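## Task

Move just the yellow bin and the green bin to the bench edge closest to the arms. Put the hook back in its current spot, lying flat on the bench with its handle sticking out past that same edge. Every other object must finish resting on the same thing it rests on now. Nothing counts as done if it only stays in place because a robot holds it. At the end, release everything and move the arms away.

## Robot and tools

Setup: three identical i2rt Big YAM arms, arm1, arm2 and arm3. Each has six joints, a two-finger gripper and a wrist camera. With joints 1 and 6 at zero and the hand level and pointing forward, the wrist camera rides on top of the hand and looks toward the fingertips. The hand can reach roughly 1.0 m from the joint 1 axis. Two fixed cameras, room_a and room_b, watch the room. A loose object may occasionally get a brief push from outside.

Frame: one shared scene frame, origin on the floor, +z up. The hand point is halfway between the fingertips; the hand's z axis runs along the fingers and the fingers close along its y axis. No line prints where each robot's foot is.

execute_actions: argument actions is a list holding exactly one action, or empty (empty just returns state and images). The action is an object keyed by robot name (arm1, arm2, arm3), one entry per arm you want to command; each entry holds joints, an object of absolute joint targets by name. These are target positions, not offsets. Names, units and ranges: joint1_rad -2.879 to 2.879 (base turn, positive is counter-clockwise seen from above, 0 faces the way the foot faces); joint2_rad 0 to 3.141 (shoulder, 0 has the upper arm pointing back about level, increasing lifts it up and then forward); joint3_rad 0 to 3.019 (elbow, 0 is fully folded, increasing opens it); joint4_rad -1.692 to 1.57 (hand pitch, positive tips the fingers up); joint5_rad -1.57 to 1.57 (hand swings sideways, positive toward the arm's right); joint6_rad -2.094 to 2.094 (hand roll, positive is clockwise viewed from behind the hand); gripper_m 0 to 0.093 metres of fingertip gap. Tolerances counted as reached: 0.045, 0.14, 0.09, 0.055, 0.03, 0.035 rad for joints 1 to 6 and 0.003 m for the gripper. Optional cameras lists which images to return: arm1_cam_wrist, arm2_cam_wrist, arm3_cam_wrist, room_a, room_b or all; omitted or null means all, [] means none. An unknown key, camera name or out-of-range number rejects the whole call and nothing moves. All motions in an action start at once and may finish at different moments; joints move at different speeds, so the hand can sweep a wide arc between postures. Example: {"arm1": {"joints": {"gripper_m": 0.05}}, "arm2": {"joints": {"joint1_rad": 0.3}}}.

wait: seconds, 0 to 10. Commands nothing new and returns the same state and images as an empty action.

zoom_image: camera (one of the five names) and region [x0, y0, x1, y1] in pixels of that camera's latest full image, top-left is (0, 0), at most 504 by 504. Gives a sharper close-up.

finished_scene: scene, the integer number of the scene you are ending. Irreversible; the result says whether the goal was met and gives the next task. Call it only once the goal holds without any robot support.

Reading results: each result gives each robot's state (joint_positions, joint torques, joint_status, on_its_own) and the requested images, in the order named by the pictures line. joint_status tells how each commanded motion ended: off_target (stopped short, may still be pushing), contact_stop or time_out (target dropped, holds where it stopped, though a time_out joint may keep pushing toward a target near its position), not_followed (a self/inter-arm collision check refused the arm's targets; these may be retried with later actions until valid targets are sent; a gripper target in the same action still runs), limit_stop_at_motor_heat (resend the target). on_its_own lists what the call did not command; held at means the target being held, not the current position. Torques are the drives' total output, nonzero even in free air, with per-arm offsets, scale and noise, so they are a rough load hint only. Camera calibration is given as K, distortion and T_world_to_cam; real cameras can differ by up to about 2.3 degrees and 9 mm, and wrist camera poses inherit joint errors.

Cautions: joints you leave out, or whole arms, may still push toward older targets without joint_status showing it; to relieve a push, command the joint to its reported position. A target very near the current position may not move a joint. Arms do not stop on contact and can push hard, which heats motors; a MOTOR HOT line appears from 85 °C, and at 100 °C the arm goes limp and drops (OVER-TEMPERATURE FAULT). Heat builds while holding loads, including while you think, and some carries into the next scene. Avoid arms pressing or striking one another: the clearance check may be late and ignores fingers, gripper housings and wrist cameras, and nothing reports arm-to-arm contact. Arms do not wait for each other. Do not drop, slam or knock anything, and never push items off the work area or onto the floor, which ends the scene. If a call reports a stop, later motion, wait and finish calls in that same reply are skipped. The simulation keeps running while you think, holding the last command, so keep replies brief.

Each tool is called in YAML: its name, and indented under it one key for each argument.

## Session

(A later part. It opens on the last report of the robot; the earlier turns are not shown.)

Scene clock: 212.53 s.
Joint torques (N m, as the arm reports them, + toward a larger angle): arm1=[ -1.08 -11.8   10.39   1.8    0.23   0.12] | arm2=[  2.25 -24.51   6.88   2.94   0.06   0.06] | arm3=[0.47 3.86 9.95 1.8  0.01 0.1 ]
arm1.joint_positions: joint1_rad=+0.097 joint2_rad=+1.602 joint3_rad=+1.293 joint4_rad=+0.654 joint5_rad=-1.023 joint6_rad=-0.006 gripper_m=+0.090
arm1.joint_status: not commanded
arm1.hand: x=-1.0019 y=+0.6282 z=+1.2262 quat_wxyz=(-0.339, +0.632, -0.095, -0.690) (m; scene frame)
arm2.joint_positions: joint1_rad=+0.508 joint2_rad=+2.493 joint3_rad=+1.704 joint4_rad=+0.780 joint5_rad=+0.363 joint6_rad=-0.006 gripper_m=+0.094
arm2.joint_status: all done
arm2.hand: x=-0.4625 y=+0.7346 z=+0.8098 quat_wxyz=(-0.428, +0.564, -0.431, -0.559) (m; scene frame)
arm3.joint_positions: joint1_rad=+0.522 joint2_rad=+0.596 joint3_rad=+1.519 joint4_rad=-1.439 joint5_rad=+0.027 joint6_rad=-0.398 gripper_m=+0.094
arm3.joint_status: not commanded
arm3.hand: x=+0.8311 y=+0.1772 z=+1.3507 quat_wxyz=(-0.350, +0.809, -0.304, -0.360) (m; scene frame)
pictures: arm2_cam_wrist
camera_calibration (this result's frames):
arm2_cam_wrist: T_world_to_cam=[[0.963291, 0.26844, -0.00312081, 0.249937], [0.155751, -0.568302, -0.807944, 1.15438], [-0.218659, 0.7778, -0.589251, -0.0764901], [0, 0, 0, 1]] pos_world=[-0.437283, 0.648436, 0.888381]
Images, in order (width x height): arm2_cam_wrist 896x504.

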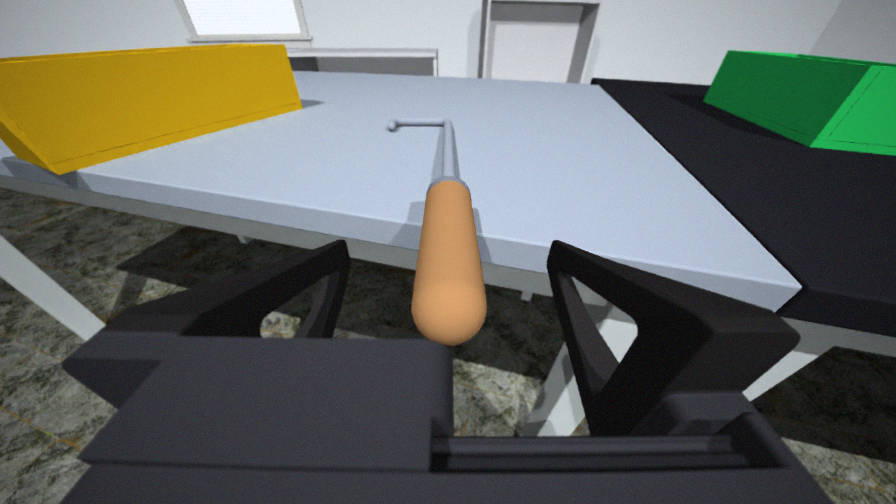

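execute_actions:
  actions:
    - {"arm2":{"joints":{"gripper_m":0.0}}}
  cameras: []

execute_actions:
  actions:
    - {"arm2":{"joints":{"joint2_rad":2.45,"joint6_rad":-0.5}}}
  cameras: []

execute_actions:
  actions:
    - {"arm2":{"joints":{"joint2_rad":2.41,"joint6_rad":-1.0}}}
  cameras: []

execute_actions:
  actions:
    - {"arm2":{"joints":{"joint2_rad":2.39,"joint6_rad":-1.6}}}
  cameras: ["arm2_cam_wrist"]

Scene clock: 219.00 s.
Joint torques (N m, as the arm reports them, + toward a larger angle): arm1=[ -1.04 -11.83  10.38   1.76   0.23   0.12] | arm2=[  1.98 -24.42   6.87   2.9    0.06   0.06] | arm3=[0.43 3.72 9.95 1.8  0.01 0.09]
arm1.joint_positions: joint1_rad=+0.097 joint2_rad=+1.602 joint3_rad=+1.293 joint4_rad=+0.654 joint5_rad=-1.023 joint6_rad=-0.006 gripper_m=+0.090
arm1.joint_status: not commanded
arm1.hand: x=-1.0019 y=+0.6282 z=+1.2262 quat_wxyz=(-0.339, +0.632, -0.095, -0.690) (m; scene frame)
arm2.joint_positions: joint1_rad=+0.508 joint2_rad=+2.493 joint3_rad=+1.704 joint4_rad=+0.780 joint5_rad=+0.363 joint6_rad=-0.006 gripper_m=+0.028
arm2.joint_status: gripper_m off_target (ended at +0.028, target +0.000)
arm2.hand: x=-0.4624 y=+0.7346 z=+0.8098 quat_wxyz=(-0.428, +0.564, -0.431, -0.559) (m; scene frame)
arm3.joint_positions: joint1_rad=+0.522 joint2_rad=+0.596 joint3_rad=+1.519 joint4_rad=-1.439 joint5_rad=+0.027 joint6_rad=-0.398 gripper_m=+0.094
arm3.joint_status: not commanded
arm3.hand: x=+0.8311 y=+0.1772 z=+1.3507 quat_wxyz=(-0.350, +0.809, -0.304, -0.360) (m; scene frame)
pictures: none
No camera images: the call's "cameras" was empty. Leave "cameras" out to get every camera's image.

Scene clock: 220.50 s.
Joint torques (N m, as the arm reports them, + toward a larger angle): arm1=[ -1.06 -11.71  10.41   1.79   0.23   0.13] | arm2=[  2.18 -27.09   7.45   2.96   0.19  -0.24] | arm3=[0.52 3.87 9.97 1.79 0.01 0.1 ]
arm1.joint_positions: joint1_rad=+0.097 joint2_rad=+1.602 joint3_rad=+1.293 joint4_rad=+0.654 joint5_rad=-1.023 joint6_rad=-0.006 gripper_m=+0.090
arm1.joint_status: not commanded
arm1.hand: x=-1.0019 y=+0.6282 z=+1.2262 quat_wxyz=(-0.339, +0.632, -0.095, -0.690) (m; scene frame)
arm2.joint_positions: joint1_rad=+0.510 joint2_rad=+2.466 joint3_rad=+1.697 joint4_rad=+0.780 joint5_rad=+0.359 joint6_rad=-0.474 gripper_m=+0.028
arm2.joint_status: all done
arm2.hand: x=-0.4649 y=+0.7338 z=+0.8291 quat_wxyz=(-0.548, +0.642, -0.287, -0.452) (m; scene frame)
arm3.joint_positions: joint1_rad=+0.522 joint2_rad=+0.596 joint3_rad=+1.519 joint4_rad=-1.439 joint5_rad=+0.027 joint6_rad=-0.398 gripper_m=+0.094
arm3.joint_status: not commanded
arm3.hand: x=+0.8311 y=+0.1772 z=+1.3507 quat_wxyz=(-0.350, +0.809, -0.304, -0.360) (m; scene frame)
pictures: none
No camera images: the call's "cameras" was empty. Leave "cameras" out to get every camera's image.

Scene clock: 222.00 s.
Joint torques (N m, as the arm reports them, + toward a larger angle): arm1=[ -1.07 -11.55  10.41   1.76   0.23   0.12] | arm2=[  1.92 -27.85   7.95   3.03   0.16  -0.13] | arm3=[0.47 3.77 9.95 1.8  0.01 0.1 ]
arm1.joint_positions: joint1_rad=+0.097 joint2_rad=+1.602 joint3_rad=+1.293 joint4_rad=+0.654 joint5_rad=-1.023 joint6_rad=-0.006 gripper_m=+0.090
arm1.joint_status: not commanded
arm1.hand: x=-1.0019 y=+0.6282 z=+1.2262 quat_wxyz=(-0.339, +0.632, -0.095, -0.690) (m; scene frame)
arm2.joint_positions: joint1_rad=+0.511 joint2_rad=+2.433 joint3_rad=+1.692 joint4_rad=+0.779 joint5_rad=+0.360 joint6_rad=-0.979 gripper_m=+0.028
arm2.joint_status: all done
arm2.hand: x=-0.4654 y=+0.7345 z=+0.8544 quat_wxyz=(-0.651, +0.684, -0.119, -0.308) (m; scene frame)
arm3.joint_positions: joint1_rad=+0.522 joint2_rad=+0.596 joint3_rad=+1.519 joint4_rad=-1.439 joint5_rad=+0.027 joint6_rad=-0.398 gripper_m=+0.094
arm3.joint_status: not commanded
arm3.hand: x=+0.8311 y=+0.1772 z=+1.3507 quat_wxyz=(-0.350, +0.809, -0.304, -0.360) (m; scene frame)
pictures: none
No camera images: the call's "cameras" was empty. Leave "cameras" out to get every camera's image.

Scene clock: 223.60 s.
Joint torques (N m, as the arm reports them, + toward a larger angle): arm1=[ -0.92 -11.63  10.39   1.75   0.24   0.13] | arm2=[  1.95 -28.15   8.05   3.01   0.16  -0.05] | arm3=[0.4  3.87 9.94 1.8  0.01 0.1 ]
arm1.joint_positions: joint1_rad=+0.097 joint2_rad=+1.602 joint3_rad=+1.293 joint4_rad=+0.654 joint5_rad=-1.023 joint6_rad=-0.006 gripper_m=+0.090
arm1.joint_status: not commanded
arm1.hand: x=-1.0019 y=+0.6282 z=+1.2262 quat_wxyz=(-0.339, +0.632, -0.095, -0.690) (m; scene frame)
arm2.joint_positions: joint1_rad=+0.511 joint2_rad=+2.420 joint3_rad=+1.692 joint4_rad=+0.779 joint5_rad=+0.360 joint6_rad=-1.586 gripper_m=+0.028
arm2.joint_status: all done
arm2.hand: x=-0.4658 y=+0.7351 z=+0.8660 quat_wxyz=(-0.717, +0.684, +0.088, -0.101) (m; scene frame)
arm3.joint_positions: joint1_rad=+0.522 joint2_rad=+0.596 joint3_rad=+1.519 joint4_rad=-1.439 joint5_rad=+0.027 joint6_rad=-0.398 gripper_m=+0.094
arm3.joint_status: not commanded
arm3.hand: x=+0.8311 y=+0.1772 z=+1.3507 quat_wxyz=(-0.350, +0.809, -0.304, -0.360) (m; scene frame)
pictures: arm2_cam_wrist
camera_calibration (this result's frames):
arm2_cam_wrist: T_world_to_cam=[[0.0261751, -0.0358827, 0.999013, -0.827536], [0.937908, -0.344909, -0.0369626, 0.733004], [0.345895, 0.93795, 0.0246267, -0.430845], [0, 0, 0, 1]] pos_world=[-0.516802, 0.627236, 0.864424]
Images, in order (width x height): arm2_cam_wrist 896x504.

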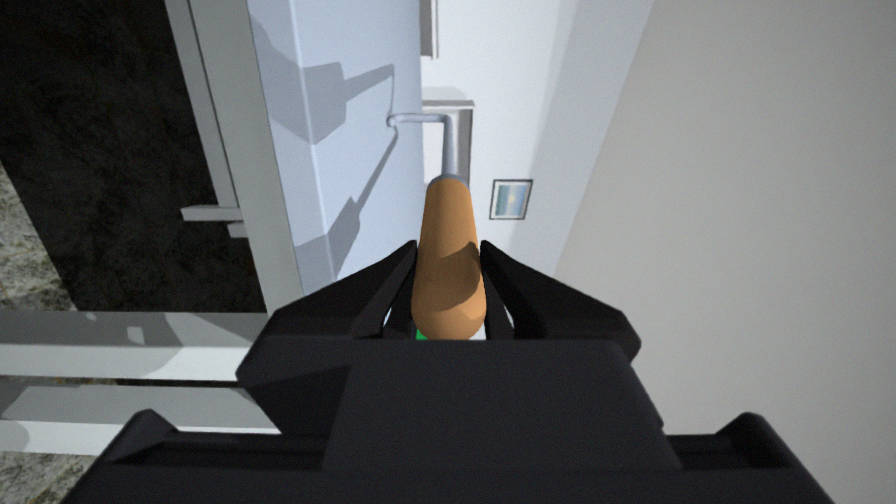

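execute_actions:
  actions:
    - {"arm2":{"joints":{"joint1_rad":0.41,"joint2_rad":2.25,"joint3_rad":1.72,"joint4_rad":0.6,"joint5_rad":0.3}}}
  cameras: []

execute_actions:
  actions:
    - {"arm2":{"joints":{"joint1_rad":0.3,"joint2_rad":2.15,"joint3_rad":1.76,"joint4_rad":0.46,"joint5_rad":0.24}}}
  cameras: []

execute_actions:
  actions:
    - {"arm2":{"joints":{"joint1_rad":0.19,"joint5_rad":0.18}}}
  cameras: []

execute_actions:
  actions:
    - {"arm2":{"joints":{"joint1_rad":0.08,"joint5_rad":0.12}}}
  cameras: []

execute_actions:
  actions:
    - {"arm2":{"joints":{"joint1_rad":-0.02,"joint5_rad":0.06,"joint2_rad":2.22,"joint3_rad":1.92,"joint4_rad":0.37}}}
  cameras: []

execute_actions:
  actions:
    - {"arm2":{"joints":{"joint1_rad":-0.10,"joint5_rad":0.03,"joint2_rad":2.3,"joint3_rad":2.08,"joint4_rad":0.3}}}
  cameras: ["arm2_cam_wrist"]

Scene clock: 243.07 s.
Joint torques (N m, as the arm reports them, + toward a larger angle): arm1=[ -1.08 -11.62  10.41   1.8    0.23   0.12] | arm2=[  2.03 -27.89  10.22   3.77  -0.01   0.01] | arm3=[0.43 3.79 9.94 1.79 0.01 0.1 ]
arm1.joint_positions: joint1_rad=+0.097 joint2_rad=+1.602 joint3_rad=+1.293 joint4_rad=+0.654 joint5_rad=-1.023 joint6_rad=-0.006 gripper_m=+0.090
arm1.joint_status: not commanded
arm1.hand: x=-1.0019 y=+0.6282 z=+1.2262 quat_wxyz=(-0.339, +0.632, -0.095, -0.690) (m; scene frame)
arm2.joint_positions: joint1_rad=+0.407 joint2_rad=+2.280 joint3_rad=+1.692 joint4_rad=+0.572 joint5_rad=+0.299 joint6_rad=-1.591 gripper_m=+0.028
arm2.joint_status: all done
arm2.hand: x=-0.3972 y=+0.7788 z=+0.9359 quat_wxyz=(-0.698, +0.707, +0.086, -0.074) (m; scene frame)
arm3.joint_positions: joint1_rad=+0.522 joint2_rad=+0.596 joint3_rad=+1.519 joint4_rad=-1.439 joint5_rad=+0.027 joint6_rad=-0.398 gripper_m=+0.094
arm3.joint_status: not commanded
arm3.hand: x=+0.8311 y=+0.1772 z=+1.3507 quat_wxyz=(-0.350, +0.809, -0.304, -0.360) (m; scene frame)
pictures: none
No camera images: the call's "cameras" was empty. Leave "cameras" out to get every camera's image.

Scene clock: 244.43 s.
Joint torques (N m, as the arm reports them, + toward a larger angle): arm1=[ -0.96 -11.72  10.4    1.78   0.23   0.12] | arm2=[  2.14 -28.07  13.38   3.89   0.     0.  ] | arm3=[0.5  3.83 9.96 1.79 0.01 0.1 ]
arm1.joint_positions: joint1_rad=+0.097 joint2_rad=+1.602 joint3_rad=+1.293 joint4_rad=+0.654 joint5_rad=-1.023 joint6_rad=-0.006 gripper_m=+0.090
arm1.joint_status: not commanded
arm1.hand: x=-1.0019 y=+0.6282 z=+1.2262 quat_wxyz=(-0.339, +0.632, -0.095, -0.690) (m; scene frame)
arm2.joint_positions: joint1_rad=+0.298 joint2_rad=+2.189 joint3_rad=+1.692 joint4_rad=+0.432 joint5_rad=+0.239 joint6_rad=-1.591 gripper_m=+0.028
arm2.joint_status: all done
arm2.hand: x=-0.3166 y=+0.8106 z=+0.9789 quat_wxyz=(-0.683, +0.725, +0.074, -0.052) (m; scene frame)
arm3.joint_positions: joint1_rad=+0.522 joint2_rad=+0.596 joint3_rad=+1.519 joint4_rad=-1.439 joint5_rad=+0.027 joint6_rad=-0.398 gripper_m=+0.094
arm3.joint_status: not commanded
arm3.hand: x=+0.8311 y=+0.1772 z=+1.3507 quat_wxyz=(-0.350, +0.809, -0.304, -0.360) (m; scene frame)
pictures: none
No camera images: the call's "cameras" was empty. Leave "cameras" out to get every camera's image.

Scene clock: 245.80 s.
Joint torques (N m, as the arm reports them, + toward a larger angle): arm1=[ -1.12 -11.73  10.39   1.79   0.24   0.13] | arm2=[  2.19 -28.27  13.38   3.87   0.     0.  ] | arm3=[0.49 3.81 9.96 1.78 0.01 0.1 ]
arm1.joint_positions: joint1_rad=+0.097 joint2_rad=+1.602 joint3_rad=+1.293 joint4_rad=+0.654 joint5_rad=-1.023 joint6_rad=-0.006 gripper_m=+0.090
arm1.joint_status: not commanded
arm1.hand: x=-1.0019 y=+0.6282 z=+1.2262 quat_wxyz=(-0.339, +0.632, -0.095, -0.690) (m; scene frame)
arm2.joint_positions: joint1_rad=+0.188 joint2_rad=+2.189 joint3_rad=+1.692 joint4_rad=+0.432 joint5_rad=+0.179 joint6_rad=-1.591 gripper_m=+0.028
arm2.joint_status: all done
arm2.hand: x=-0.2357 y=+0.8392 z=+0.9780 quat_wxyz=(-0.683, +0.727, +0.055, -0.036) (m; scene frame)
arm3.joint_positions: joint1_rad=+0.522 joint2_rad=+0.596 joint3_rad=+1.519 joint4_rad=-1.439 joint5_rad=+0.027 joint6_rad=-0.398 gripper_m=+0.094
arm3.joint_status: not commanded
arm3.hand: x=+0.8311 y=+0.1772 z=+1.3507 quat_wxyz=(-0.350, +0.809, -0.304, -0.360) (m; scene frame)
pictures: none
No camera images: the call's "cameras" was empty. Leave "cameras" out to get every camera's image.

Scene clock: 247.17 s.
Joint torques (N m, as the arm reports them, + toward a larger angle): arm1=[ -1.02 -11.42  10.37   1.78   0.23   0.11] | arm2=[  2.38 -28.17  13.43   3.89  -0.04   0.  ] | arm3=[0.46 3.8  9.96 1.8  0.02 0.1 ]
arm1.joint_positions: joint1_rad=+0.097 joint2_rad=+1.602 joint3_rad=+1.293 joint4_rad=+0.654 joint5_rad=-1.023 joint6_rad=-0.006 gripper_m=+0.090
arm1.joint_status: not commanded
arm1.hand: x=-1.0019 y=+0.6282 z=+1.2262 quat_wxyz=(-0.339, +0.632, -0.095, -0.690) (m; scene frame)
arm2.joint_positions: joint1_rad=+0.077 joint2_rad=+2.189 joint3_rad=+1.692 joint4_rad=+0.432 joint5_rad=+0.120 joint6_rad=-1.591 gripper_m=+0.028
arm2.joint_status: all done
arm2.hand: x=-0.1516 y=+0.8594 z=+0.9771 quat_wxyz=(-0.683, +0.729, +0.035, -0.020) (m; scene frame)
arm3.joint_positions: joint1_rad=+0.522 joint2_rad=+0.596 joint3_rad=+1.519 joint4_rad=-1.439 joint5_rad=+0.027 joint6_rad=-0.398 gripper_m=+0.094
arm3.joint_status: not commanded
arm3.hand: x=+0.8311 y=+0.1772 z=+1.3507 quat_wxyz=(-0.350, +0.809, -0.304, -0.360) (m; scene frame)
pictures: none
No camera images: the call's "cameras" was empty. Leave "cameras" out to get every camera's image.

Scene clock: 249.13 s.
Joint torques (N m, as the arm reports them, + toward a larger angle): arm1=[ -1.04 -11.44  10.4    1.79   0.24   0.12] | arm2=[  2.39 -29.22  15.7    3.93  -0.02   0.  ] | arm3=[0.49 3.88 9.97 1.78 0.01 0.1 ]
arm1.joint_positions: joint1_rad=+0.097 joint2_rad=+1.602 joint3_rad=+1.293 joint4_rad=+0.654 joint5_rad=-1.023 joint6_rad=-0.006 gripper_m=+0.090
arm1.joint_status: not commanded
arm1.hand: x=-1.0019 y=+0.6282 z=+1.2262 quat_wxyz=(-0.339, +0.632, -0.095, -0.690) (m; scene frame)
arm2.joint_positions: joint1_rad=-0.026 joint2_rad=+2.257 joint3_rad=+1.823 joint4_rad=+0.341 joint5_rad=+0.059 joint6_rad=-1.591 gripper_m=+0.028
arm2.joint_status: joint3_rad time_out (moved +0.130 of +0.228); the others done
arm2.on_its_own: joint3_rad reads +1.823 and still pushes toward +1.920 since a time_out
arm2.hand: x=-0.0743 y=+0.8980 z=+0.9707 quat_wxyz=(-0.673, +0.740, +0.019, -0.006) (m; scene frame)
arm3.joint_positions: joint1_rad=+0.522 joint2_rad=+0.596 joint3_rad=+1.519 joint4_rad=-1.439 joint5_rad=+0.027 joint6_rad=-0.398 gripper_m=+0.094
arm3.joint_status: not commanded
arm3.hand: x=+0.8311 y=+0.1772 z=+1.3507 quat_wxyz=(-0.350, +0.809, -0.304, -0.360) (m; scene frame)
pictures: none
No camera images: the call's "cameras" was empty. Leave "cameras" out to get every camera's image.

not run: a stop came earlier in this reply.

Too low; raise first.

execute_actions:
  actions:
    - {"arm2":{"joints":{"joint3_rad":2.1,"joint4_rad":0.34}}}
  cameras: ["arm2_cam_wrist"]

Scene clock: 252.97 s.
Joint torques (N m, as the arm reports them, + toward a larger angle): arm1=[ -1.18 -11.85  10.4    1.78   0.24   0.12] | arm2=[  2.29 -29.42  15.22   4.25  -0.02  -0.01] | arm3=[0.47 3.75 9.95 1.81 0.01 0.1 ]
arm1.joint_positions: joint1_rad=+0.097 joint2_rad=+1.602 joint3_rad=+1.293 joint4_rad=+0.654 joint5_rad=-1.023 joint6_rad=-0.006 gripper_m=+0.090
arm1.joint_status: not commanded
arm1.hand: x=-1.0019 y=+0.6282 z=+1.2262 quat_wxyz=(-0.339, +0.632, -0.095, -0.690) (m; scene frame)
arm2.joint_positions: joint1_rad=-0.026 joint2_rad=+2.251 joint3_rad=+2.019 joint4_rad=+0.303 joint5_rad=+0.059 joint6_rad=-1.591 gripper_m=+0.028
arm2.joint_status: all done
arm2.hand: x=-0.0755 y=+0.9222 z=+1.0857 quat_wxyz=(-0.731, +0.682, +0.014, -0.009) (m; scene frame)
arm3.joint_positions: joint1_rad=+0.522 joint2_rad=+0.596 joint3_rad=+1.519 joint4_rad=-1.439 joint5_rad=+0.027 joint6_rad=-0.398 gripper_m=+0.094
arm3.joint_status: not commanded
arm3.hand: x=+0.8311 y=+0.1772 z=+1.3507 quat_wxyz=(-0.350, +0.809, -0.304, -0.360) (m; scene frame)
pictures: arm2_cam_wrist
camera_calibration (this result's frames):
arm2_cam_wrist: T_world_to_cam=[[-0.00153603, -0.0610279, 0.998135, -1.02843], [0.831066, -0.555213, -0.0326679, 0.62088], [0.556172, 0.829466, 0.051571, -0.660104], [0, 0, 0, 1]] pos_world=[-0.150441, 0.829492, 1.08084]
Images, in order (width x height): arm2_cam_wrist 896x504.

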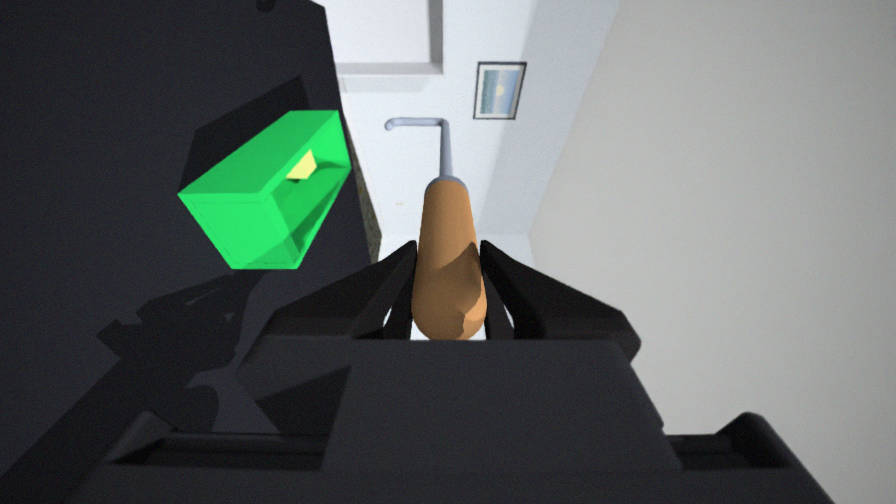

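execute_actions:
  actions:
    - {"arm2":{"joints":{"joint1_rad":-0.135,"joint5_rad":0.0,"joint2_rad":2.36,"joint3_rad":2.32,"joint4_rad":0.25}}}
  cameras: ["arm2_cam_wrist"]

Scene clock: 265.70 s.
Joint torques (N m, as the arm reports them, + toward a larger angle): arm1=[ -1.08 -11.64  10.4    1.78   0.24   0.13] | arm2=[  1.94 -32.35  16.67   4.11  -0.06   0.  ] | arm3=[0.49 3.75 9.96 1.79 0.01 0.09]
arm1.joint_positions: joint1_rad=+0.097 joint2_rad=+1.602 joint3_rad=+1.293 joint4_rad=+0.654 joint5_rad=-1.023 joint6_rad=-0.006 gripper_m=+0.090
arm1.joint_status: not commanded
arm1.hand: x=-1.0019 y=+0.6282 z=+1.2262 quat_wxyz=(-0.339, +0.632, -0.095, -0.690) (m; scene frame)
arm2.joint_positions: joint1_rad=-0.135 joint2_rad=+2.405 joint3_rad=+2.219 joint4_rad=+0.216 joint5_rad=+0.000 joint6_rad=-1.591 gripper_m=+0.028
arm2.joint_status: joint3_rad time_out (moved +0.200 of +0.301); the others done
arm2.on_its_own: joint3_rad reads +2.219 and still pushes toward +2.320 since a time_out
arm2.hand: x=+0.0156 y=+0.9646 z=+1.0445 quat_wxyz=(-0.717, +0.697, -0.002, +0.010) (m; scene frame)
arm3.joint_positions: joint1_rad=+0.522 joint2_rad=+0.596 joint3_rad=+1.519 joint4_rad=-1.439 joint5_rad=+0.027 joint6_rad=-0.398 gripper_m=+0.094
arm3.joint_status: not commanded
arm3.hand: x=+0.8311 y=+0.1772 z=+1.3507 quat_wxyz=(-0.350, +0.809, -0.304, -0.360) (m; scene frame)
pictures: arm2_cam_wrist
camera_calibration (this result's frames):
arm2_cam_wrist: T_world_to_cam=[[-0.00812065, -0.0201057, 0.999765, -1.02566], [0.802769, -0.596266, -0.00547061, 0.578986], [0.596235, 0.802535, 0.0209823, -0.686539], [0, 0, 0, 1]] pos_world=[-0.0637822, 0.87558, 1.04299]
Images, in order (width x height): arm2_cam_wrist 896x504.

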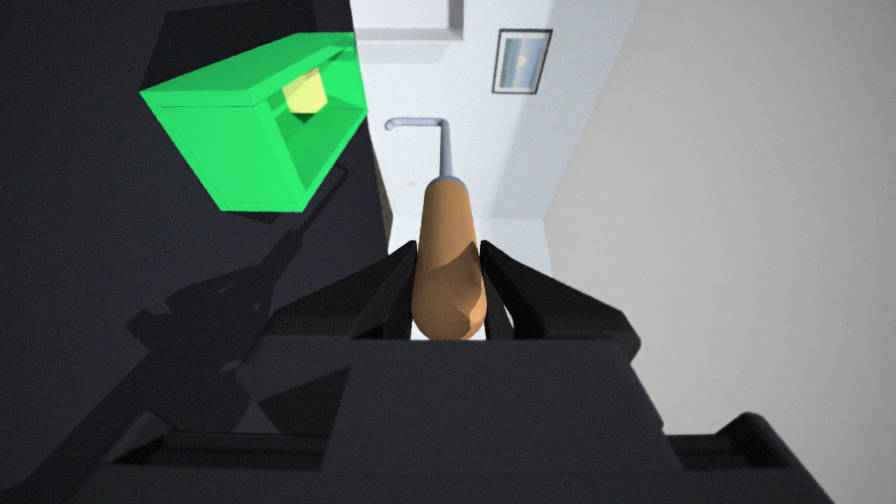

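execute_actions:
  actions:
    - {"arm2":{"joints":{"joint2_rad":2.44}}}
  cameras: ["arm2_cam_wrist"]

Scene clock: 273.63 s.
Joint torques (N m, as the arm reports them, + toward a larger angle): arm1=[ -1.12 -11.7   10.34   1.82   0.23   0.11] | arm2=[  1.85 -32.77  15.71   4.14  -0.08   0.01] | arm3=[0.46 3.86 9.94 1.79 0.01 0.1 ]
arm1.joint_positions: joint1_rad=+0.097 joint2_rad=+1.602 joint3_rad=+1.293 joint4_rad=+0.654 joint5_rad=-1.023 joint6_rad=-0.006 gripper_m=+0.090
arm1.joint_status: not commanded
arm1.hand: x=-1.0019 y=+0.6282 z=+1.2262 quat_wxyz=(-0.339, +0.632, -0.095, -0.690) (m; scene frame)
arm2.joint_positions: joint1_rad=-0.135 joint2_rad=+2.484 joint3_rad=+2.232 joint4_rad=+0.216 joint5_rad=+0.000 joint6_rad=-1.591 gripper_m=+0.028
arm2.joint_status: all done
arm2.hand: x=+0.0152 y=+0.9741 z=+0.9769 quat_wxyz=(-0.693, +0.721, -0.002, +0.009) (m; scene frame)
arm3.joint_positions: joint1_rad=+0.522 joint2_rad=+0.596 joint3_rad=+1.519 joint4_rad=-1.439 joint5_rad=+0.027 joint6_rad=-0.398 gripper_m=+0.094
arm3.joint_status: not commanded
arm3.hand: x=+0.8311 y=+0.1772 z=+1.3507 quat_wxyz=(-0.350, +0.809, -0.304, -0.360) (m; scene frame)
pictures: arm2_cam_wrist
camera_calibration (this result's frames):
arm2_cam_wrist: T_world_to_cam=[[-0.00704734, 0.0462356, 0.998906, -1.02171], [0.803128, -0.594881, 0.0332009, 0.545458], [0.595765, 0.802483, -0.0329408, -0.639697], [0, 0, 0, 1]] pos_world=[-0.0641636, 0.885068, 0.981412]
Images, in order (width x height): arm2_cam_wrist 896x504.

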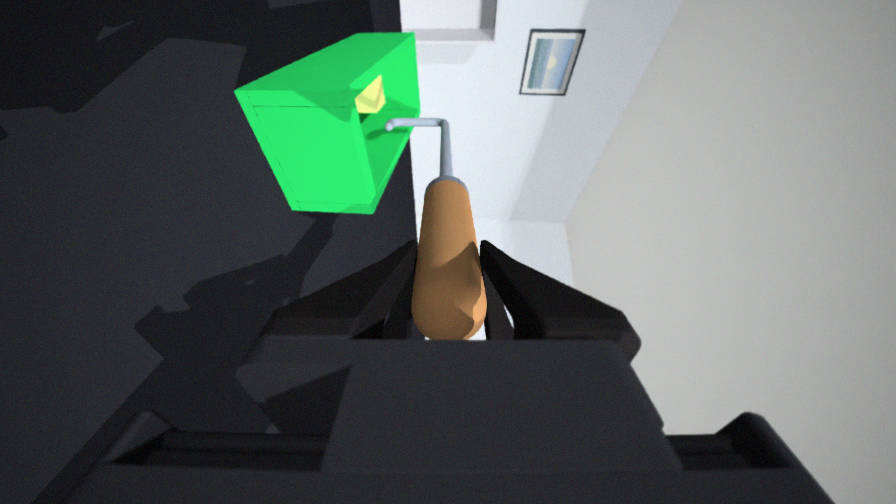

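execute_actions:
  actions:
    - {"arm2":{"joints":{"joint2_rad":2.43,"joint3_rad":2.12,"joint4_rad":0.4}}}
  cameras: ["arm2_cam_wrist"]

Scene clock: 279.90 s.
Joint torques (N m, as the arm reports them, + toward a larger angle): arm1=[ -0.94 -11.73  10.33   1.78   0.24   0.11] | arm2=[  1.88 -32.19  11.6    4.88  -0.07   0.01] | arm3=[0.47 3.8  9.93 1.78 0.01 0.09]
arm1.joint_positions: joint1_rad=+0.097 joint2_rad=+1.602 joint3_rad=+1.293 joint4_rad=+0.654 joint5_rad=-1.023 joint6_rad=-0.006 gripper_m=+0.090
arm1.joint_status: not commanded
arm1.hand: x=-1.0019 y=+0.6282 z=+1.2262 quat_wxyz=(-0.339, +0.632, -0.095, -0.690) (m; scene frame)
arm2.joint_positions: joint1_rad=-0.135 joint2_rad=+2.474 joint3_rad=+2.084 joint4_rad=+0.351 joint5_rad=+0.000 joint6_rad=-1.591 gripper_m=+0.028
arm2.joint_status: all done
arm2.hand: x=+0.0145 y=+0.9555 z=+0.9296 quat_wxyz=(-0.692, +0.722, -0.002, +0.009) (m; scene frame)
arm3.joint_positions: joint1_rad=+0.522 joint2_rad=+0.596 joint3_rad=+1.519 joint4_rad=-1.439 joint5_rad=+0.027 joint6_rad=-0.398 gripper_m=+0.094
arm3.joint_status: not commanded
arm3.hand: x=+0.8311 y=+0.1772 z=+1.3507 quat_wxyz=(-0.350, +0.809, -0.304, -0.360) (m; scene frame)
pictures: arm2_cam_wrist
camera_calibration (this result's frames):
arm2_cam_wrist: T_world_to_cam=[[-0.00699896, 0.0492832, 0.99876, -0.976349], [0.803145, -0.594756, 0.034976, 0.534796], [0.595742, 0.802394, -0.0354189, -0.623554], [0, 0, 0, 1]] pos_world=[-0.0648754, 0.866527, 0.934348]
Images, in order (width x height): arm2_cam_wrist 896x504.

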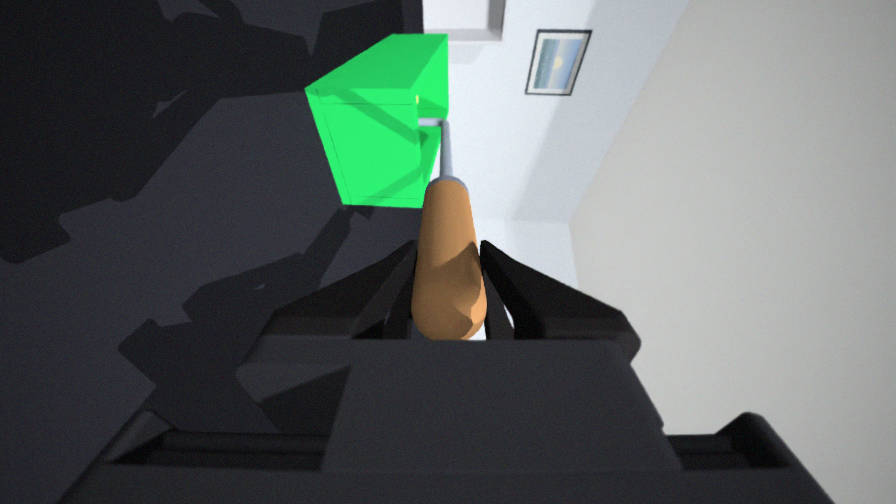

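In. Pull.

execute_actions:
  actions:
    - {"arm2":{"joints":{"joint2_rad":2.31,"joint3_rad":1.87,"joint4_rad":0.5}}}
  cameras: []

execute_actions:
  actions:
    - {"arm2":{"joints":{"joint2_rad":2.18,"joint3_rad":1.6,"joint4_rad":0.62}}}
  cameras: []

execute_actions:
  actions:
    - {"arm2":{"joints":{"joint2_rad":2.07,"joint3_rad":1.38,"joint4_rad":0.73}}}
  cameras: ["arm2_cam_wrist"]

execute_actions:
  actions:
    - {"arm2":{"joints":{"joint2_rad":1.94,"joint3_rad":1.13,"joint4_rad":0.85}}}
  cameras: []

execute_actions:
  actions:
    - {"arm2":{"joints":{"joint2_rad":1.78,"joint3_rad":0.87,"joint4_rad":0.95}}}
  cameras: ["arm2_cam_wrist"]

Scene clock: 291.57 s.
Joint torques (N m, as the arm reports them, + toward a larger angle): arm1=[ -0.84 -11.83  10.41   1.78   0.24   0.13] | arm2=[  1.59 -29.92  10.65   4.87  -0.07  -0.01] | arm3=[0.49 3.84 9.95 1.78 0.01 0.09]
arm1.joint_positions: joint1_rad=+0.097 joint2_rad=+1.602 joint3_rad=+1.293 joint4_rad=+0.654 joint5_rad=-1.023 joint6_rad=-0.006 gripper_m=+0.090
arm1.joint_status: not commanded
arm1.hand: x=-1.0019 y=+0.6282 z=+1.2262 quat_wxyz=(-0.339, +0.632, -0.095, -0.690) (m; scene frame)
arm2.joint_positions: joint1_rad=-0.135 joint2_rad=+2.348 joint3_rad=+1.841 joint4_rad=+0.452 joint5_rad=+0.000 joint6_rad=-1.591 gripper_m=+0.028
arm2.joint_status: all done
arm2.hand: x=+0.0137 y=+0.9105 z=+0.9269 quat_wxyz=(-0.686, +0.727, -0.002, +0.009) (m; scene frame)
arm3.joint_positions: joint1_rad=+0.522 joint2_rad=+0.596 joint3_rad=+1.519 joint4_rad=-1.439 joint5_rad=+0.027 joint6_rad=-0.398 gripper_m=+0.094
arm3.joint_status: not commanded
arm3.hand: x=+0.8311 y=+0.1772 z=+1.3507 quat_wxyz=(-0.350, +0.809, -0.304, -0.360) (m; scene frame)
pictures: none
No camera images: the call's "cameras" was empty. Leave "cameras" out to get every camera's image.

Scene clock: 292.63 s.
Joint torques (N m, as the arm reports them, + toward a larger angle): arm1=[ -1.   -11.45  10.37   1.79   0.23   0.12] | arm2=[  1.7  -27.55   9.67   4.75  -0.07   0.01] | arm3=[0.5  3.79 9.96 1.8  0.01 0.1 ]
arm1.joint_positions: joint1_rad=+0.097 joint2_rad=+1.602 joint3_rad=+1.293 joint4_rad=+0.654 joint5_rad=-1.023 joint6_rad=-0.006 gripper_m=+0.090
arm1.joint_status: not commanded
arm1.hand: x=-1.0019 y=+0.6282 z=+1.2262 quat_wxyz=(-0.339, +0.632, -0.095, -0.690) (m; scene frame)
arm2.joint_positions: joint1_rad=-0.135 joint2_rad=+2.215 joint3_rad=+1.575 joint4_rad=+0.574 joint5_rad=+0.000 joint6_rad=-1.591 gripper_m=+0.028
arm2.joint_status: all done
arm2.hand: x=+0.0127 y=+0.8507 z=+0.9214 quat_wxyz=(-0.682, +0.731, -0.002, +0.009) (m; scene frame)
arm3.joint_positions: joint1_rad=+0.522 joint2_rad=+0.596 joint3_rad=+1.519 joint4_rad=-1.439 joint5_rad=+0.027 joint6_rad=-0.398 gripper_m=+0.094
arm3.joint_status: not commanded
arm3.hand: x=+0.8311 y=+0.1772 z=+1.3507 quat_wxyz=(-0.350, +0.809, -0.304, -0.360) (m; scene frame)
pictures: none
No camera images: the call's "cameras" was empty. Leave "cameras" out to get every camera's image.

Scene clock: 293.57 s.
Joint torques (N m, as the arm reports them, + toward a larger angle): arm1=[ -1.06 -11.54  10.41   1.76   0.25   0.11] | arm2=[  1.8  -25.82   8.71   4.73  -0.07  -0.01] | arm3=[0.46 3.85 9.94 1.8  0.01 0.1 ]
arm1.joint_positions: joint1_rad=+0.097 joint2_rad=+1.602 joint3_rad=+1.293 joint4_rad=+0.654 joint5_rad=-1.023 joint6_rad=-0.006 gripper_m=+0.090
arm1.joint_status: not commanded
arm1.hand: x=-1.0019 y=+0.6282 z=+1.2262 quat_wxyz=(-0.339, +0.632, -0.095, -0.690) (m; scene frame)
arm2.joint_positions: joint1_rad=-0.135 joint2_rad=+2.111 joint3_rad=+1.361 joint4_rad=+0.683 joint5_rad=+0.000 joint6_rad=-1.591 gripper_m=+0.028
arm2.joint_status: all done
arm2.hand: x=+0.0117 y=+0.7950 z=+0.9178 quat_wxyz=(-0.683, +0.731, -0.002, +0.009) (m; scene frame)
arm3.joint_positions: joint1_rad=+0.522 joint2_rad=+0.596 joint3_rad=+1.519 joint4_rad=-1.439 joint5_rad=+0.027 joint6_rad=-0.398 gripper_m=+0.094
arm3.joint_status: not commanded
arm3.hand: x=+0.8311 y=+0.1772 z=+1.3507 quat_wxyz=(-0.350, +0.809, -0.304, -0.360) (m; scene frame)
pictures: arm2_cam_wrist
camera_calibration (this result's frames):
arm2_cam_wrist: T_world_to_cam=[[-0.00658537, 0.0755462, 0.997121, -0.97603], [0.8033, -0.59345, 0.0502677, 0.426865], [0.595539, 0.801318, -0.0567782, -0.473115], [0, 0, 0, 1]] pos_world=[-0.06757, 0.706174, 0.9249]
Images, in order (width x height): arm2_cam_wrist 896x504.

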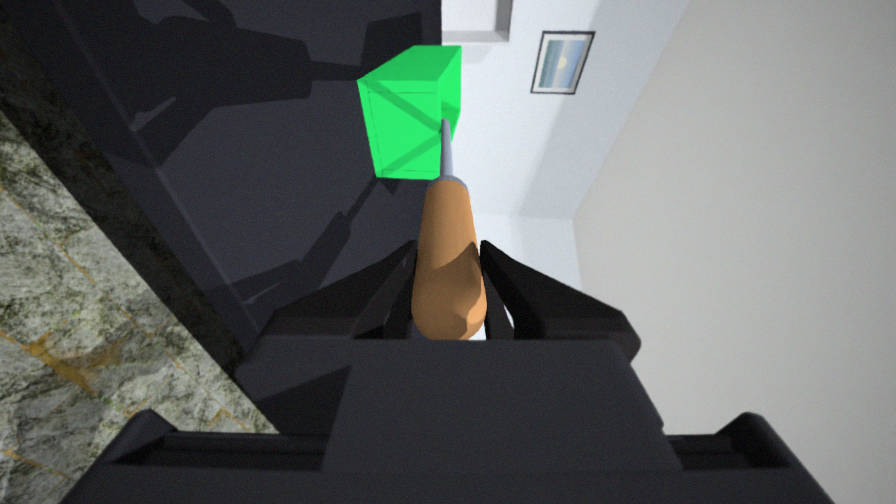

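Scene clock: 294.57 s.
Joint torques (N m, as the arm reports them, + toward a larger angle): arm1=[ -1.11 -11.73  10.39   1.81   0.25   0.13] | arm2=[  1.69 -21.62   8.21   4.74  -0.06  -0.01] | arm3=[0.49 3.87 9.91 1.81 0.01 0.1 ]
arm1.joint_positions: joint1_rad=+0.097 joint2_rad=+1.602 joint3_rad=+1.293 joint4_rad=+0.654 joint5_rad=-1.023 joint6_rad=-0.006 gripper_m=+0.090
arm1.joint_status: not commanded
arm1.hand: x=-1.0019 y=+0.6282 z=+1.2262 quat_wxyz=(-0.339, +0.632, -0.095, -0.690) (m; scene frame)
arm2.joint_positions: joint1_rad=-0.135 joint2_rad=+1.969 joint3_rad=+1.109 joint4_rad=+0.803 joint5_rad=+0.000 joint6_rad=-1.591 gripper_m=+0.028
arm2.joint_status: all done
arm2.hand: x=+0.0106 y=+0.7213 z=+0.9239 quat_wxyz=(-0.686, +0.727, -0.002, +0.009) (m; scene frame)
arm3.joint_positions: joint1_rad=+0.522 joint2_rad=+0.596 joint3_rad=+1.519 joint4_rad=-1.439 joint5_rad=+0.027 joint6_rad=-0.398 gripper_m=+0.094
arm3.joint_status: not commanded
arm3.hand: x=+0.8311 y=+0.1772 z=+1.3507 quat_wxyz=(-0.350, +0.809, -0.304, -0.360) (m; scene frame)
pictures: none
No camera images: the call's "cameras" was empty. Leave "cameras" out to get every camera's image.

Scene clock: 295.53 s.
Joint torques (N m, as the arm reports them, + toward a larger angle): arm1=[ -1.19 -11.82  10.38   1.78   0.23   0.11] | arm2=[  1.63 -18.     7.5    4.84  -0.07  -0.01] | arm3=[0.5  3.84 9.93 1.8  0.01 0.1 ]
arm1.joint_positions: joint1_rad=+0.097 joint2_rad=+1.602 joint3_rad=+1.293 joint4_rad=+0.654 joint5_rad=-1.023 joint6_rad=-0.006 gripper_m=+0.090
arm1.joint_status: not commanded
arm1.hand: x=-1.0019 y=+0.6282 z=+1.2262 quat_wxyz=(-0.339, +0.632, -0.095, -0.690) (m; scene frame)
arm2.joint_positions: joint1_rad=-0.135 joint2_rad=+1.804 joint3_rad=+0.851 joint4_rad=+0.903 joint5_rad=+0.000 joint6_rad=-1.591 gripper_m=+0.028
arm2.joint_status: all done
arm2.hand: x=+0.0093 y=+0.6376 z=+0.9336 quat_wxyz=(-0.688, +0.725, -0.002, +0.009) (m; scene frame)
arm3.joint_positions: joint1_rad=+0.522 joint2_rad=+0.596 joint3_rad=+1.519 joint4_rad=-1.439 joint5_rad=+0.027 joint6_rad=-0.398 gripper_m=+0.094
arm3.joint_status: not commanded
arm3.hand: x=+0.8311 y=+0.1772 z=+1.3507 quat_wxyz=(-0.350, +0.809, -0.304, -0.360) (m; scene frame)
pictures: arm2_cam_wrist
camera_calibration (this result's frames):
arm2_cam_wrist: T_world_to_cam=[[-0.00683632, 0.0595651, 0.998201, -0.970806], [0.803205, -0.594293, 0.0409637, 0.34379], [0.595664, 0.80204, -0.0437802, -0.357181], [0, 0, 0, 1]] pos_world=[-0.0700112, 0.548611, 0.939339]
Images, in order (width x height): arm2_cam_wrist 896x504.

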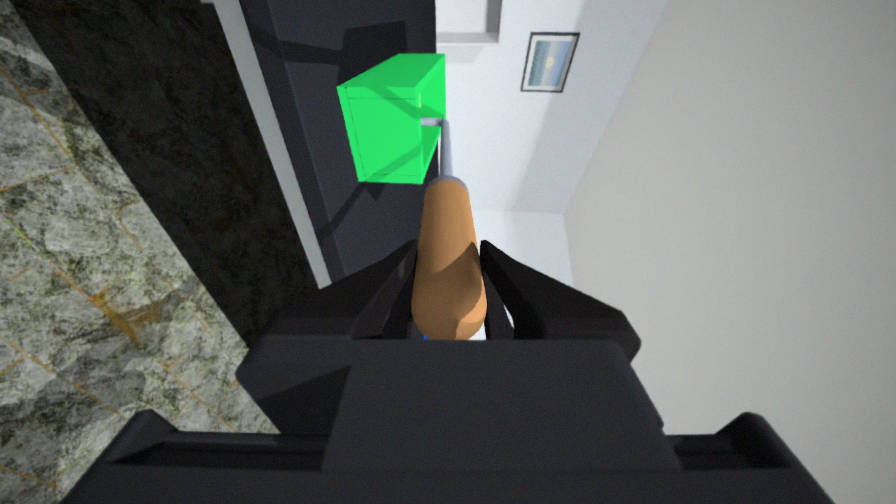

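execute_actions:
  actions:
    - {"arm2":{"joints":{"joint2_rad":1.65,"joint3_rad":0.64,"joint4_rad":1.01}}}
  cameras: ["arm2_cam_wrist"]

Scene clock: 299.97 s.
Joint torques (N m, as the arm reports them, + toward a larger angle): arm1=[ -1.1  -11.67  10.43   1.79   0.23   0.12] | arm2=[  1.76 -14.59   7.15   4.82  -0.08   0.01] | arm3=[0.52 3.77 9.97 1.78 0.01 0.1 ]
arm1.joint_positions: joint1_rad=+0.097 joint2_rad=+1.602 joint3_rad=+1.293 joint4_rad=+0.654 joint5_rad=-1.023 joint6_rad=-0.006 gripper_m=+0.090
arm1.joint_status: not commanded
arm1.hand: x=-1.0019 y=+0.6282 z=+1.2262 quat_wxyz=(-0.339, +0.632, -0.095, -0.690) (m; scene frame)
arm2.joint_positions: joint1_rad=-0.135 joint2_rad=+1.673 joint3_rad=+0.615 joint4_rad=+0.963 joint5_rad=+0.000 joint6_rad=-1.591 gripper_m=+0.028
arm2.joint_status: all done
arm2.hand: x=+0.0078 y=+0.5557 z=+0.9186 quat_wxyz=(-0.672, +0.740, -0.002, +0.009) (m; scene frame)
arm3.joint_positions: joint1_rad=+0.522 joint2_rad=+0.596 joint3_rad=+1.519 joint4_rad=-1.439 joint5_rad=+0.027 joint6_rad=-0.398 gripper_m=+0.094
arm3.joint_status: not commanded
arm3.hand: x=+0.8311 y=+0.1772 z=+1.3507 quat_wxyz=(-0.350, +0.809, -0.304, -0.360) (m; scene frame)
pictures: arm2_cam_wrist
camera_calibration (this result's frames):
arm2_cam_wrist: T_world_to_cam=[[-0.00614945, 0.103654, 0.994594, -0.972114], [0.803472, -0.591603, 0.0666231, 0.271878], [0.595311, 0.799539, -0.0796451, -0.256989], [0, 0, 0, 1]] pos_world=[-0.0714357, 0.46708, 0.928278]
Images, in order (width x height): arm2_cam_wrist 896x504.

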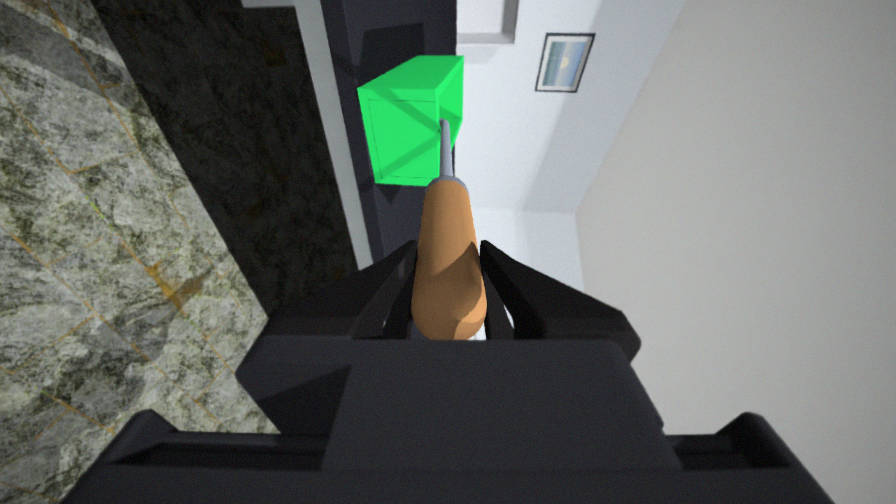

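zoom_image:
  camera: "arm2_cam_wrist"
  region: [280, 0, 480, 250]

Region (280, 0, 480, 250) of arm2_cam_wrist's 896x504 image, scaled by 2.016, with more detail than that image has; it fills the left 403 columns of this view, and the rest is white.

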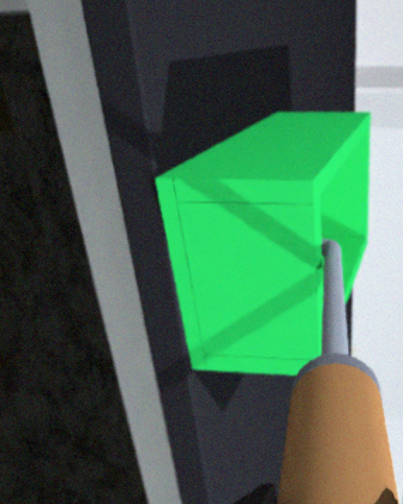

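execute_actions:
  actions:
    - {"arm2":{"joints":{"joint3_rad":0.80,"joint4_rad":0.93}}}
  cameras: []

execute_actions:
  actions:
    - {"arm2":{"joints":{"joint3_rad":1.02,"joint4_rad":0.78}}}
  cameras: []

execute_actions:
  actions:
    - {"arm2":{"joints":{"joint1_rad":-0.03,"joint5_rad":0.06,"joint2_rad":1.75,"joint3_rad":1.25,"joint4_rad":0.65}}}
  cameras: []

execute_actions:
  actions:
    - {"arm2":{"joints":{"joint1_rad":0.08,"joint5_rad":0.12,"joint2_rad":1.87,"joint3_rad":1.45,"joint4_rad":0.58}}}
  cameras: []

execute_actions:
  actions:
    - {"arm2":{"joints":{"joint1_rad":0.19,"joint5_rad":0.18,"joint2_rad":2.0,"joint3_rad":1.62,"joint4_rad":0.55}}}
  cameras: []

execute_actions:
  actions:
    - {"arm2":{"joints":{"joint1_rad":0.3,"joint5_rad":0.24,"joint2_rad":2.12,"joint3_rad":1.76,"joint4_rad":0.55}}}
  cameras: []

execute_actions:
  actions:
    - {"arm2":{"joints":{"joint1_rad":0.41,"joint5_rad":0.3,"joint2_rad":2.22,"joint3_rad":1.77,"joint4_rad":0.62}}}
  cameras: []

execute_actions:
  actions:
    - {"arm2":{"joints":{"joint1_rad":0.512,"joint5_rad":0.365,"joint2_rad":2.32,"joint3_rad":1.77,"joint4_rad":0.72}}}
  cameras: ["arm2_cam_wrist","room_a"]

Scene clock: 317.50 s.
Joint torques (N m, as the arm reports them, + toward a larger angle): arm1=[ -1.03 -11.68  10.44   1.85   0.25   0.13] | arm2=[  1.66 -16.38  10.12   4.07  -0.05   0.  ] | arm3=[0.53 3.88 9.95 1.8  0.02 0.1 ]
arm1.joint_positions: joint1_rad=+0.097 joint2_rad=+1.602 joint3_rad=+1.293 joint4_rad=+0.654 joint5_rad=-1.023 joint6_rad=-0.006 gripper_m=+0.090
arm1.joint_status: not commanded
arm1.hand: x=-1.0019 y=+0.6282 z=+1.2262 quat_wxyz=(-0.339, +0.632, -0.095, -0.690) (m; scene frame)
arm2.joint_positions: joint1_rad=-0.135 joint2_rad=+1.676 joint3_rad=+0.745 joint4_rad=+0.898 joint5_rad=+0.000 joint6_rad=-1.591 gripper_m=+0.028
arm2.joint_status: all done
arm2.hand: x=+0.0089 y=+0.5983 z=+0.9594 quat_wxyz=(-0.695, +0.719, -0.002, +0.010) (m; scene frame)
arm3.joint_positions: joint1_rad=+0.522 joint2_rad=+0.596 joint3_rad=+1.519 joint4_rad=-1.439 joint5_rad=+0.027 joint6_rad=-0.398 gripper_m=+0.094
arm3.joint_status: not commanded
arm3.hand: x=+0.8311 y=+0.1772 z=+1.3507 quat_wxyz=(-0.350, +0.809, -0.304, -0.360) (m; scene frame)
pictures: none
No camera images: the call's "cameras" was empty. Leave "cameras" out to get every camera's image.

Scene clock: 318.57 s.
Joint torques (N m, as the arm reports them, + toward a larger angle): arm1=[ -1.   -11.57  10.42   1.77   0.24   0.12] | arm2=[  1.89 -18.28  11.71   3.98  -0.06   0.01] | arm3=[0.44 3.79 9.95 1.79 0.01 0.1 ]
arm1.joint_positions: joint1_rad=+0.097 joint2_rad=+1.602 joint3_rad=+1.293 joint4_rad=+0.654 joint5_rad=-1.023 joint6_rad=-0.006 gripper_m=+0.090
arm1.joint_status: not commanded
arm1.hand: x=-1.0019 y=+0.6282 z=+1.2262 quat_wxyz=(-0.339, +0.632, -0.095, -0.690) (m; scene frame)
arm2.joint_positions: joint1_rad=-0.135 joint2_rad=+1.678 joint3_rad=+0.962 joint4_rad=+0.750 joint5_rad=+0.000 joint6_rad=-1.591 gripper_m=+0.028
arm2.joint_status: all done
arm2.hand: x=+0.0105 y=+0.6594 z=+1.0310 quat_wxyz=(-0.718, +0.696, -0.002, +0.010) (m; scene frame)
arm3.joint_positions: joint1_rad=+0.522 joint2_rad=+0.596 joint3_rad=+1.519 joint4_rad=-1.439 joint5_rad=+0.027 joint6_rad=-0.398 gripper_m=+0.094
arm3.joint_status: not commanded
arm3.hand: x=+0.8311 y=+0.1772 z=+1.3507 quat_wxyz=(-0.350, +0.809, -0.304, -0.360) (m; scene frame)
pictures: none
No camera images: the call's "cameras" was empty. Leave "cameras" out to get every camera's image.

Scene clock: 319.70 s.
Joint torques (N m, as the arm reports them, + toward a larger angle): arm1=[ -0.83 -11.68  10.4    1.73   0.23   0.11] | arm2=[  1.16 -21.85  13.79   4.19  -0.04   0.  ] | arm3=[0.46 3.79 9.98 1.79 0.01 0.1 ]
arm1.joint_positions: joint1_rad=+0.097 joint2_rad=+1.602 joint3_rad=+1.293 joint4_rad=+0.654 joint5_rad=-1.023 joint6_rad=-0.006 gripper_m=+0.090
arm1.joint_status: not commanded
arm1.hand: x=-1.0019 y=+0.6282 z=+1.2262 quat_wxyz=(-0.339, +0.632, -0.095, -0.690) (m; scene frame)
arm2.joint_positions: joint1_rad=-0.023 joint2_rad=+1.793 joint3_rad=+1.168 joint4_rad=+0.616 joint5_rad=+0.060 joint6_rad=-1.591 gripper_m=+0.028
arm2.joint_status: all done
arm2.hand: x=-0.0599 y=+0.7202 z=+1.0339 quat_wxyz=(-0.703, +0.710, +0.017, -0.009) (m; scene frame)
arm3.joint_positions: joint1_rad=+0.522 joint2_rad=+0.596 joint3_rad=+1.519 joint4_rad=-1.439 joint5_rad=+0.027 joint6_rad=-0.398 gripper_m=+0.094
arm3.joint_status: not commanded
arm3.hand: x=+0.8311 y=+0.1772 z=+1.3507 quat_wxyz=(-0.350, +0.809, -0.304, -0.360) (m; scene frame)
pictures: none
No camera images: the call's "cameras" was empty. Leave "cameras" out to get every camera's image.

Scene clock: 321.77 s.
Joint torques (N m, as the arm reports them, + toward a larger angle): arm1=[ -1.1  -11.55  10.41   1.76   0.23   0.11] | arm2=[  1.33 -23.95  14.93   3.9   -0.05   0.  ] | arm3=[0.47 3.83 9.93 1.79 0.02 0.1 ]
arm1.joint_positions: joint1_rad=+0.097 joint2_rad=+1.602 joint3_rad=+1.293 joint4_rad=+0.654 joint5_rad=-1.023 joint6_rad=-0.006 gripper_m=+0.090
arm1.joint_status: not commanded
arm1.hand: x=-1.0019 y=+0.6282 z=+1.2262 quat_wxyz=(-0.339, +0.632, -0.095, -0.690) (m; scene frame)
arm2.joint_positions: joint1_rad=+0.086 joint2_rad=+1.910 joint3_rad=+1.358 joint4_rad=+0.551 joint5_rad=+0.120 joint6_rad=-1.591 gripper_m=+0.028
arm2.joint_status: joint3_rad time_out (moved +0.190 of +0.282); the others done
arm2.on_its_own: joint3_rad reads +1.358 and still pushes toward +1.450 since a time_out
arm2.hand: x=-0.1392 y=+0.7652 z=+1.0398 quat_wxyz=(-0.706, +0.707, +0.034, -0.026) (m; scene frame)
arm3.joint_positions: joint1_rad=+0.522 joint2_rad=+0.596 joint3_rad=+1.519 joint4_rad=-1.439 joint5_rad=+0.027 joint6_rad=-0.398 gripper_m=+0.094
arm3.joint_status: not commanded
arm3.hand: x=+0.8311 y=+0.1772 z=+1.3507 quat_wxyz=(-0.350, +0.809, -0.304, -0.360) (m; scene frame)
pictures: none
No camera images: the call's "cameras" was empty. Leave "cameras" out to get every camera's image.

not run: a stop came earlier in this reply.

not run: a stop came earlier in this reply.

not run: a stop came earlier in this reply.

not run: a stop came earlier in this reply.

execute_actions:
  actions:
    - {"arm2":{"joints":{"joint1_rad":0.19,"joint5_rad":0.18,"joint2_rad":2.08,"joint3_rad":1.79,"joint4_rad":0.5}}}
  cameras: []

execute_actions:
  actions:
    - {"arm2":{"joints":{"joint1_rad":0.3,"joint5_rad":0.24,"joint2_rad":2.14}}}
  cameras: []

execute_actions:
  actions:
    - {"arm2":{"joints":{"joint1_rad":0.41,"joint5_rad":0.3,"joint2_rad":2.22,"joint4_rad":0.62}}}
  cameras: []

execute_actions:
  actions:
    - {"arm2":{"joints":{"joint1_rad":0.506,"joint5_rad":0.365,"joint2_rad":2.32,"joint4_rad":0.72}}}
  cameras: ["arm2_cam_wrist","room_a"]

Scene clock: 330.30 s.
Joint torques (N m, as the arm reports them, + toward a larger angle): arm1=[ -1.04 -11.64  10.44   1.75   0.22   0.12] | arm2=[  1.1  -28.84  15.34   4.1   -0.05   0.01] | arm3=[0.43 3.73 9.94 1.81 0.01 0.1 ]
arm1.joint_positions: joint1_rad=+0.097 joint2_rad=+1.602 joint3_rad=+1.293 joint4_rad=+0.654 joint5_rad=-1.023 joint6_rad=-0.006 gripper_m=+0.090
arm1.joint_status: not commanded
arm1.hand: x=-1.0019 y=+0.6282 z=+1.2262 quat_wxyz=(-0.339, +0.632, -0.095, -0.690) (m; scene frame)
arm2.joint_positions: joint1_rad=+0.194 joint2_rad=+2.130 joint3_rad=+1.699 joint4_rad=+0.466 joint5_rad=+0.180 joint6_rad=-1.591 gripper_m=+0.028
arm2.joint_status: joint3_rad time_out (moved +0.341 of +0.432); the others done
arm2.on_its_own: joint3_rad reads +1.699 and still pushes toward +1.790 since a time_out
arm2.hand: x=-0.2389 y=+0.8333 z=+1.0402 quat_wxyz=(-0.718, +0.693, +0.048, -0.046) (m; scene frame)
arm3.joint_positions: joint1_rad=+0.522 joint2_rad=+0.596 joint3_rad=+1.519 joint4_rad=-1.439 joint5_rad=+0.027 joint6_rad=-0.398 gripper_m=+0.094
arm3.joint_status: not commanded
arm3.hand: x=+0.8311 y=+0.1772 z=+1.3507 quat_wxyz=(-0.350, +0.809, -0.304, -0.360) (m; scene frame)
pictures: none
No camera images: the call's "cameras" was empty. Leave "cameras" out to get every camera's image.

not run: a stop came earlier in this reply.

not run: a stop came earlier in this reply.

not run: a stop came earlier in this reply.


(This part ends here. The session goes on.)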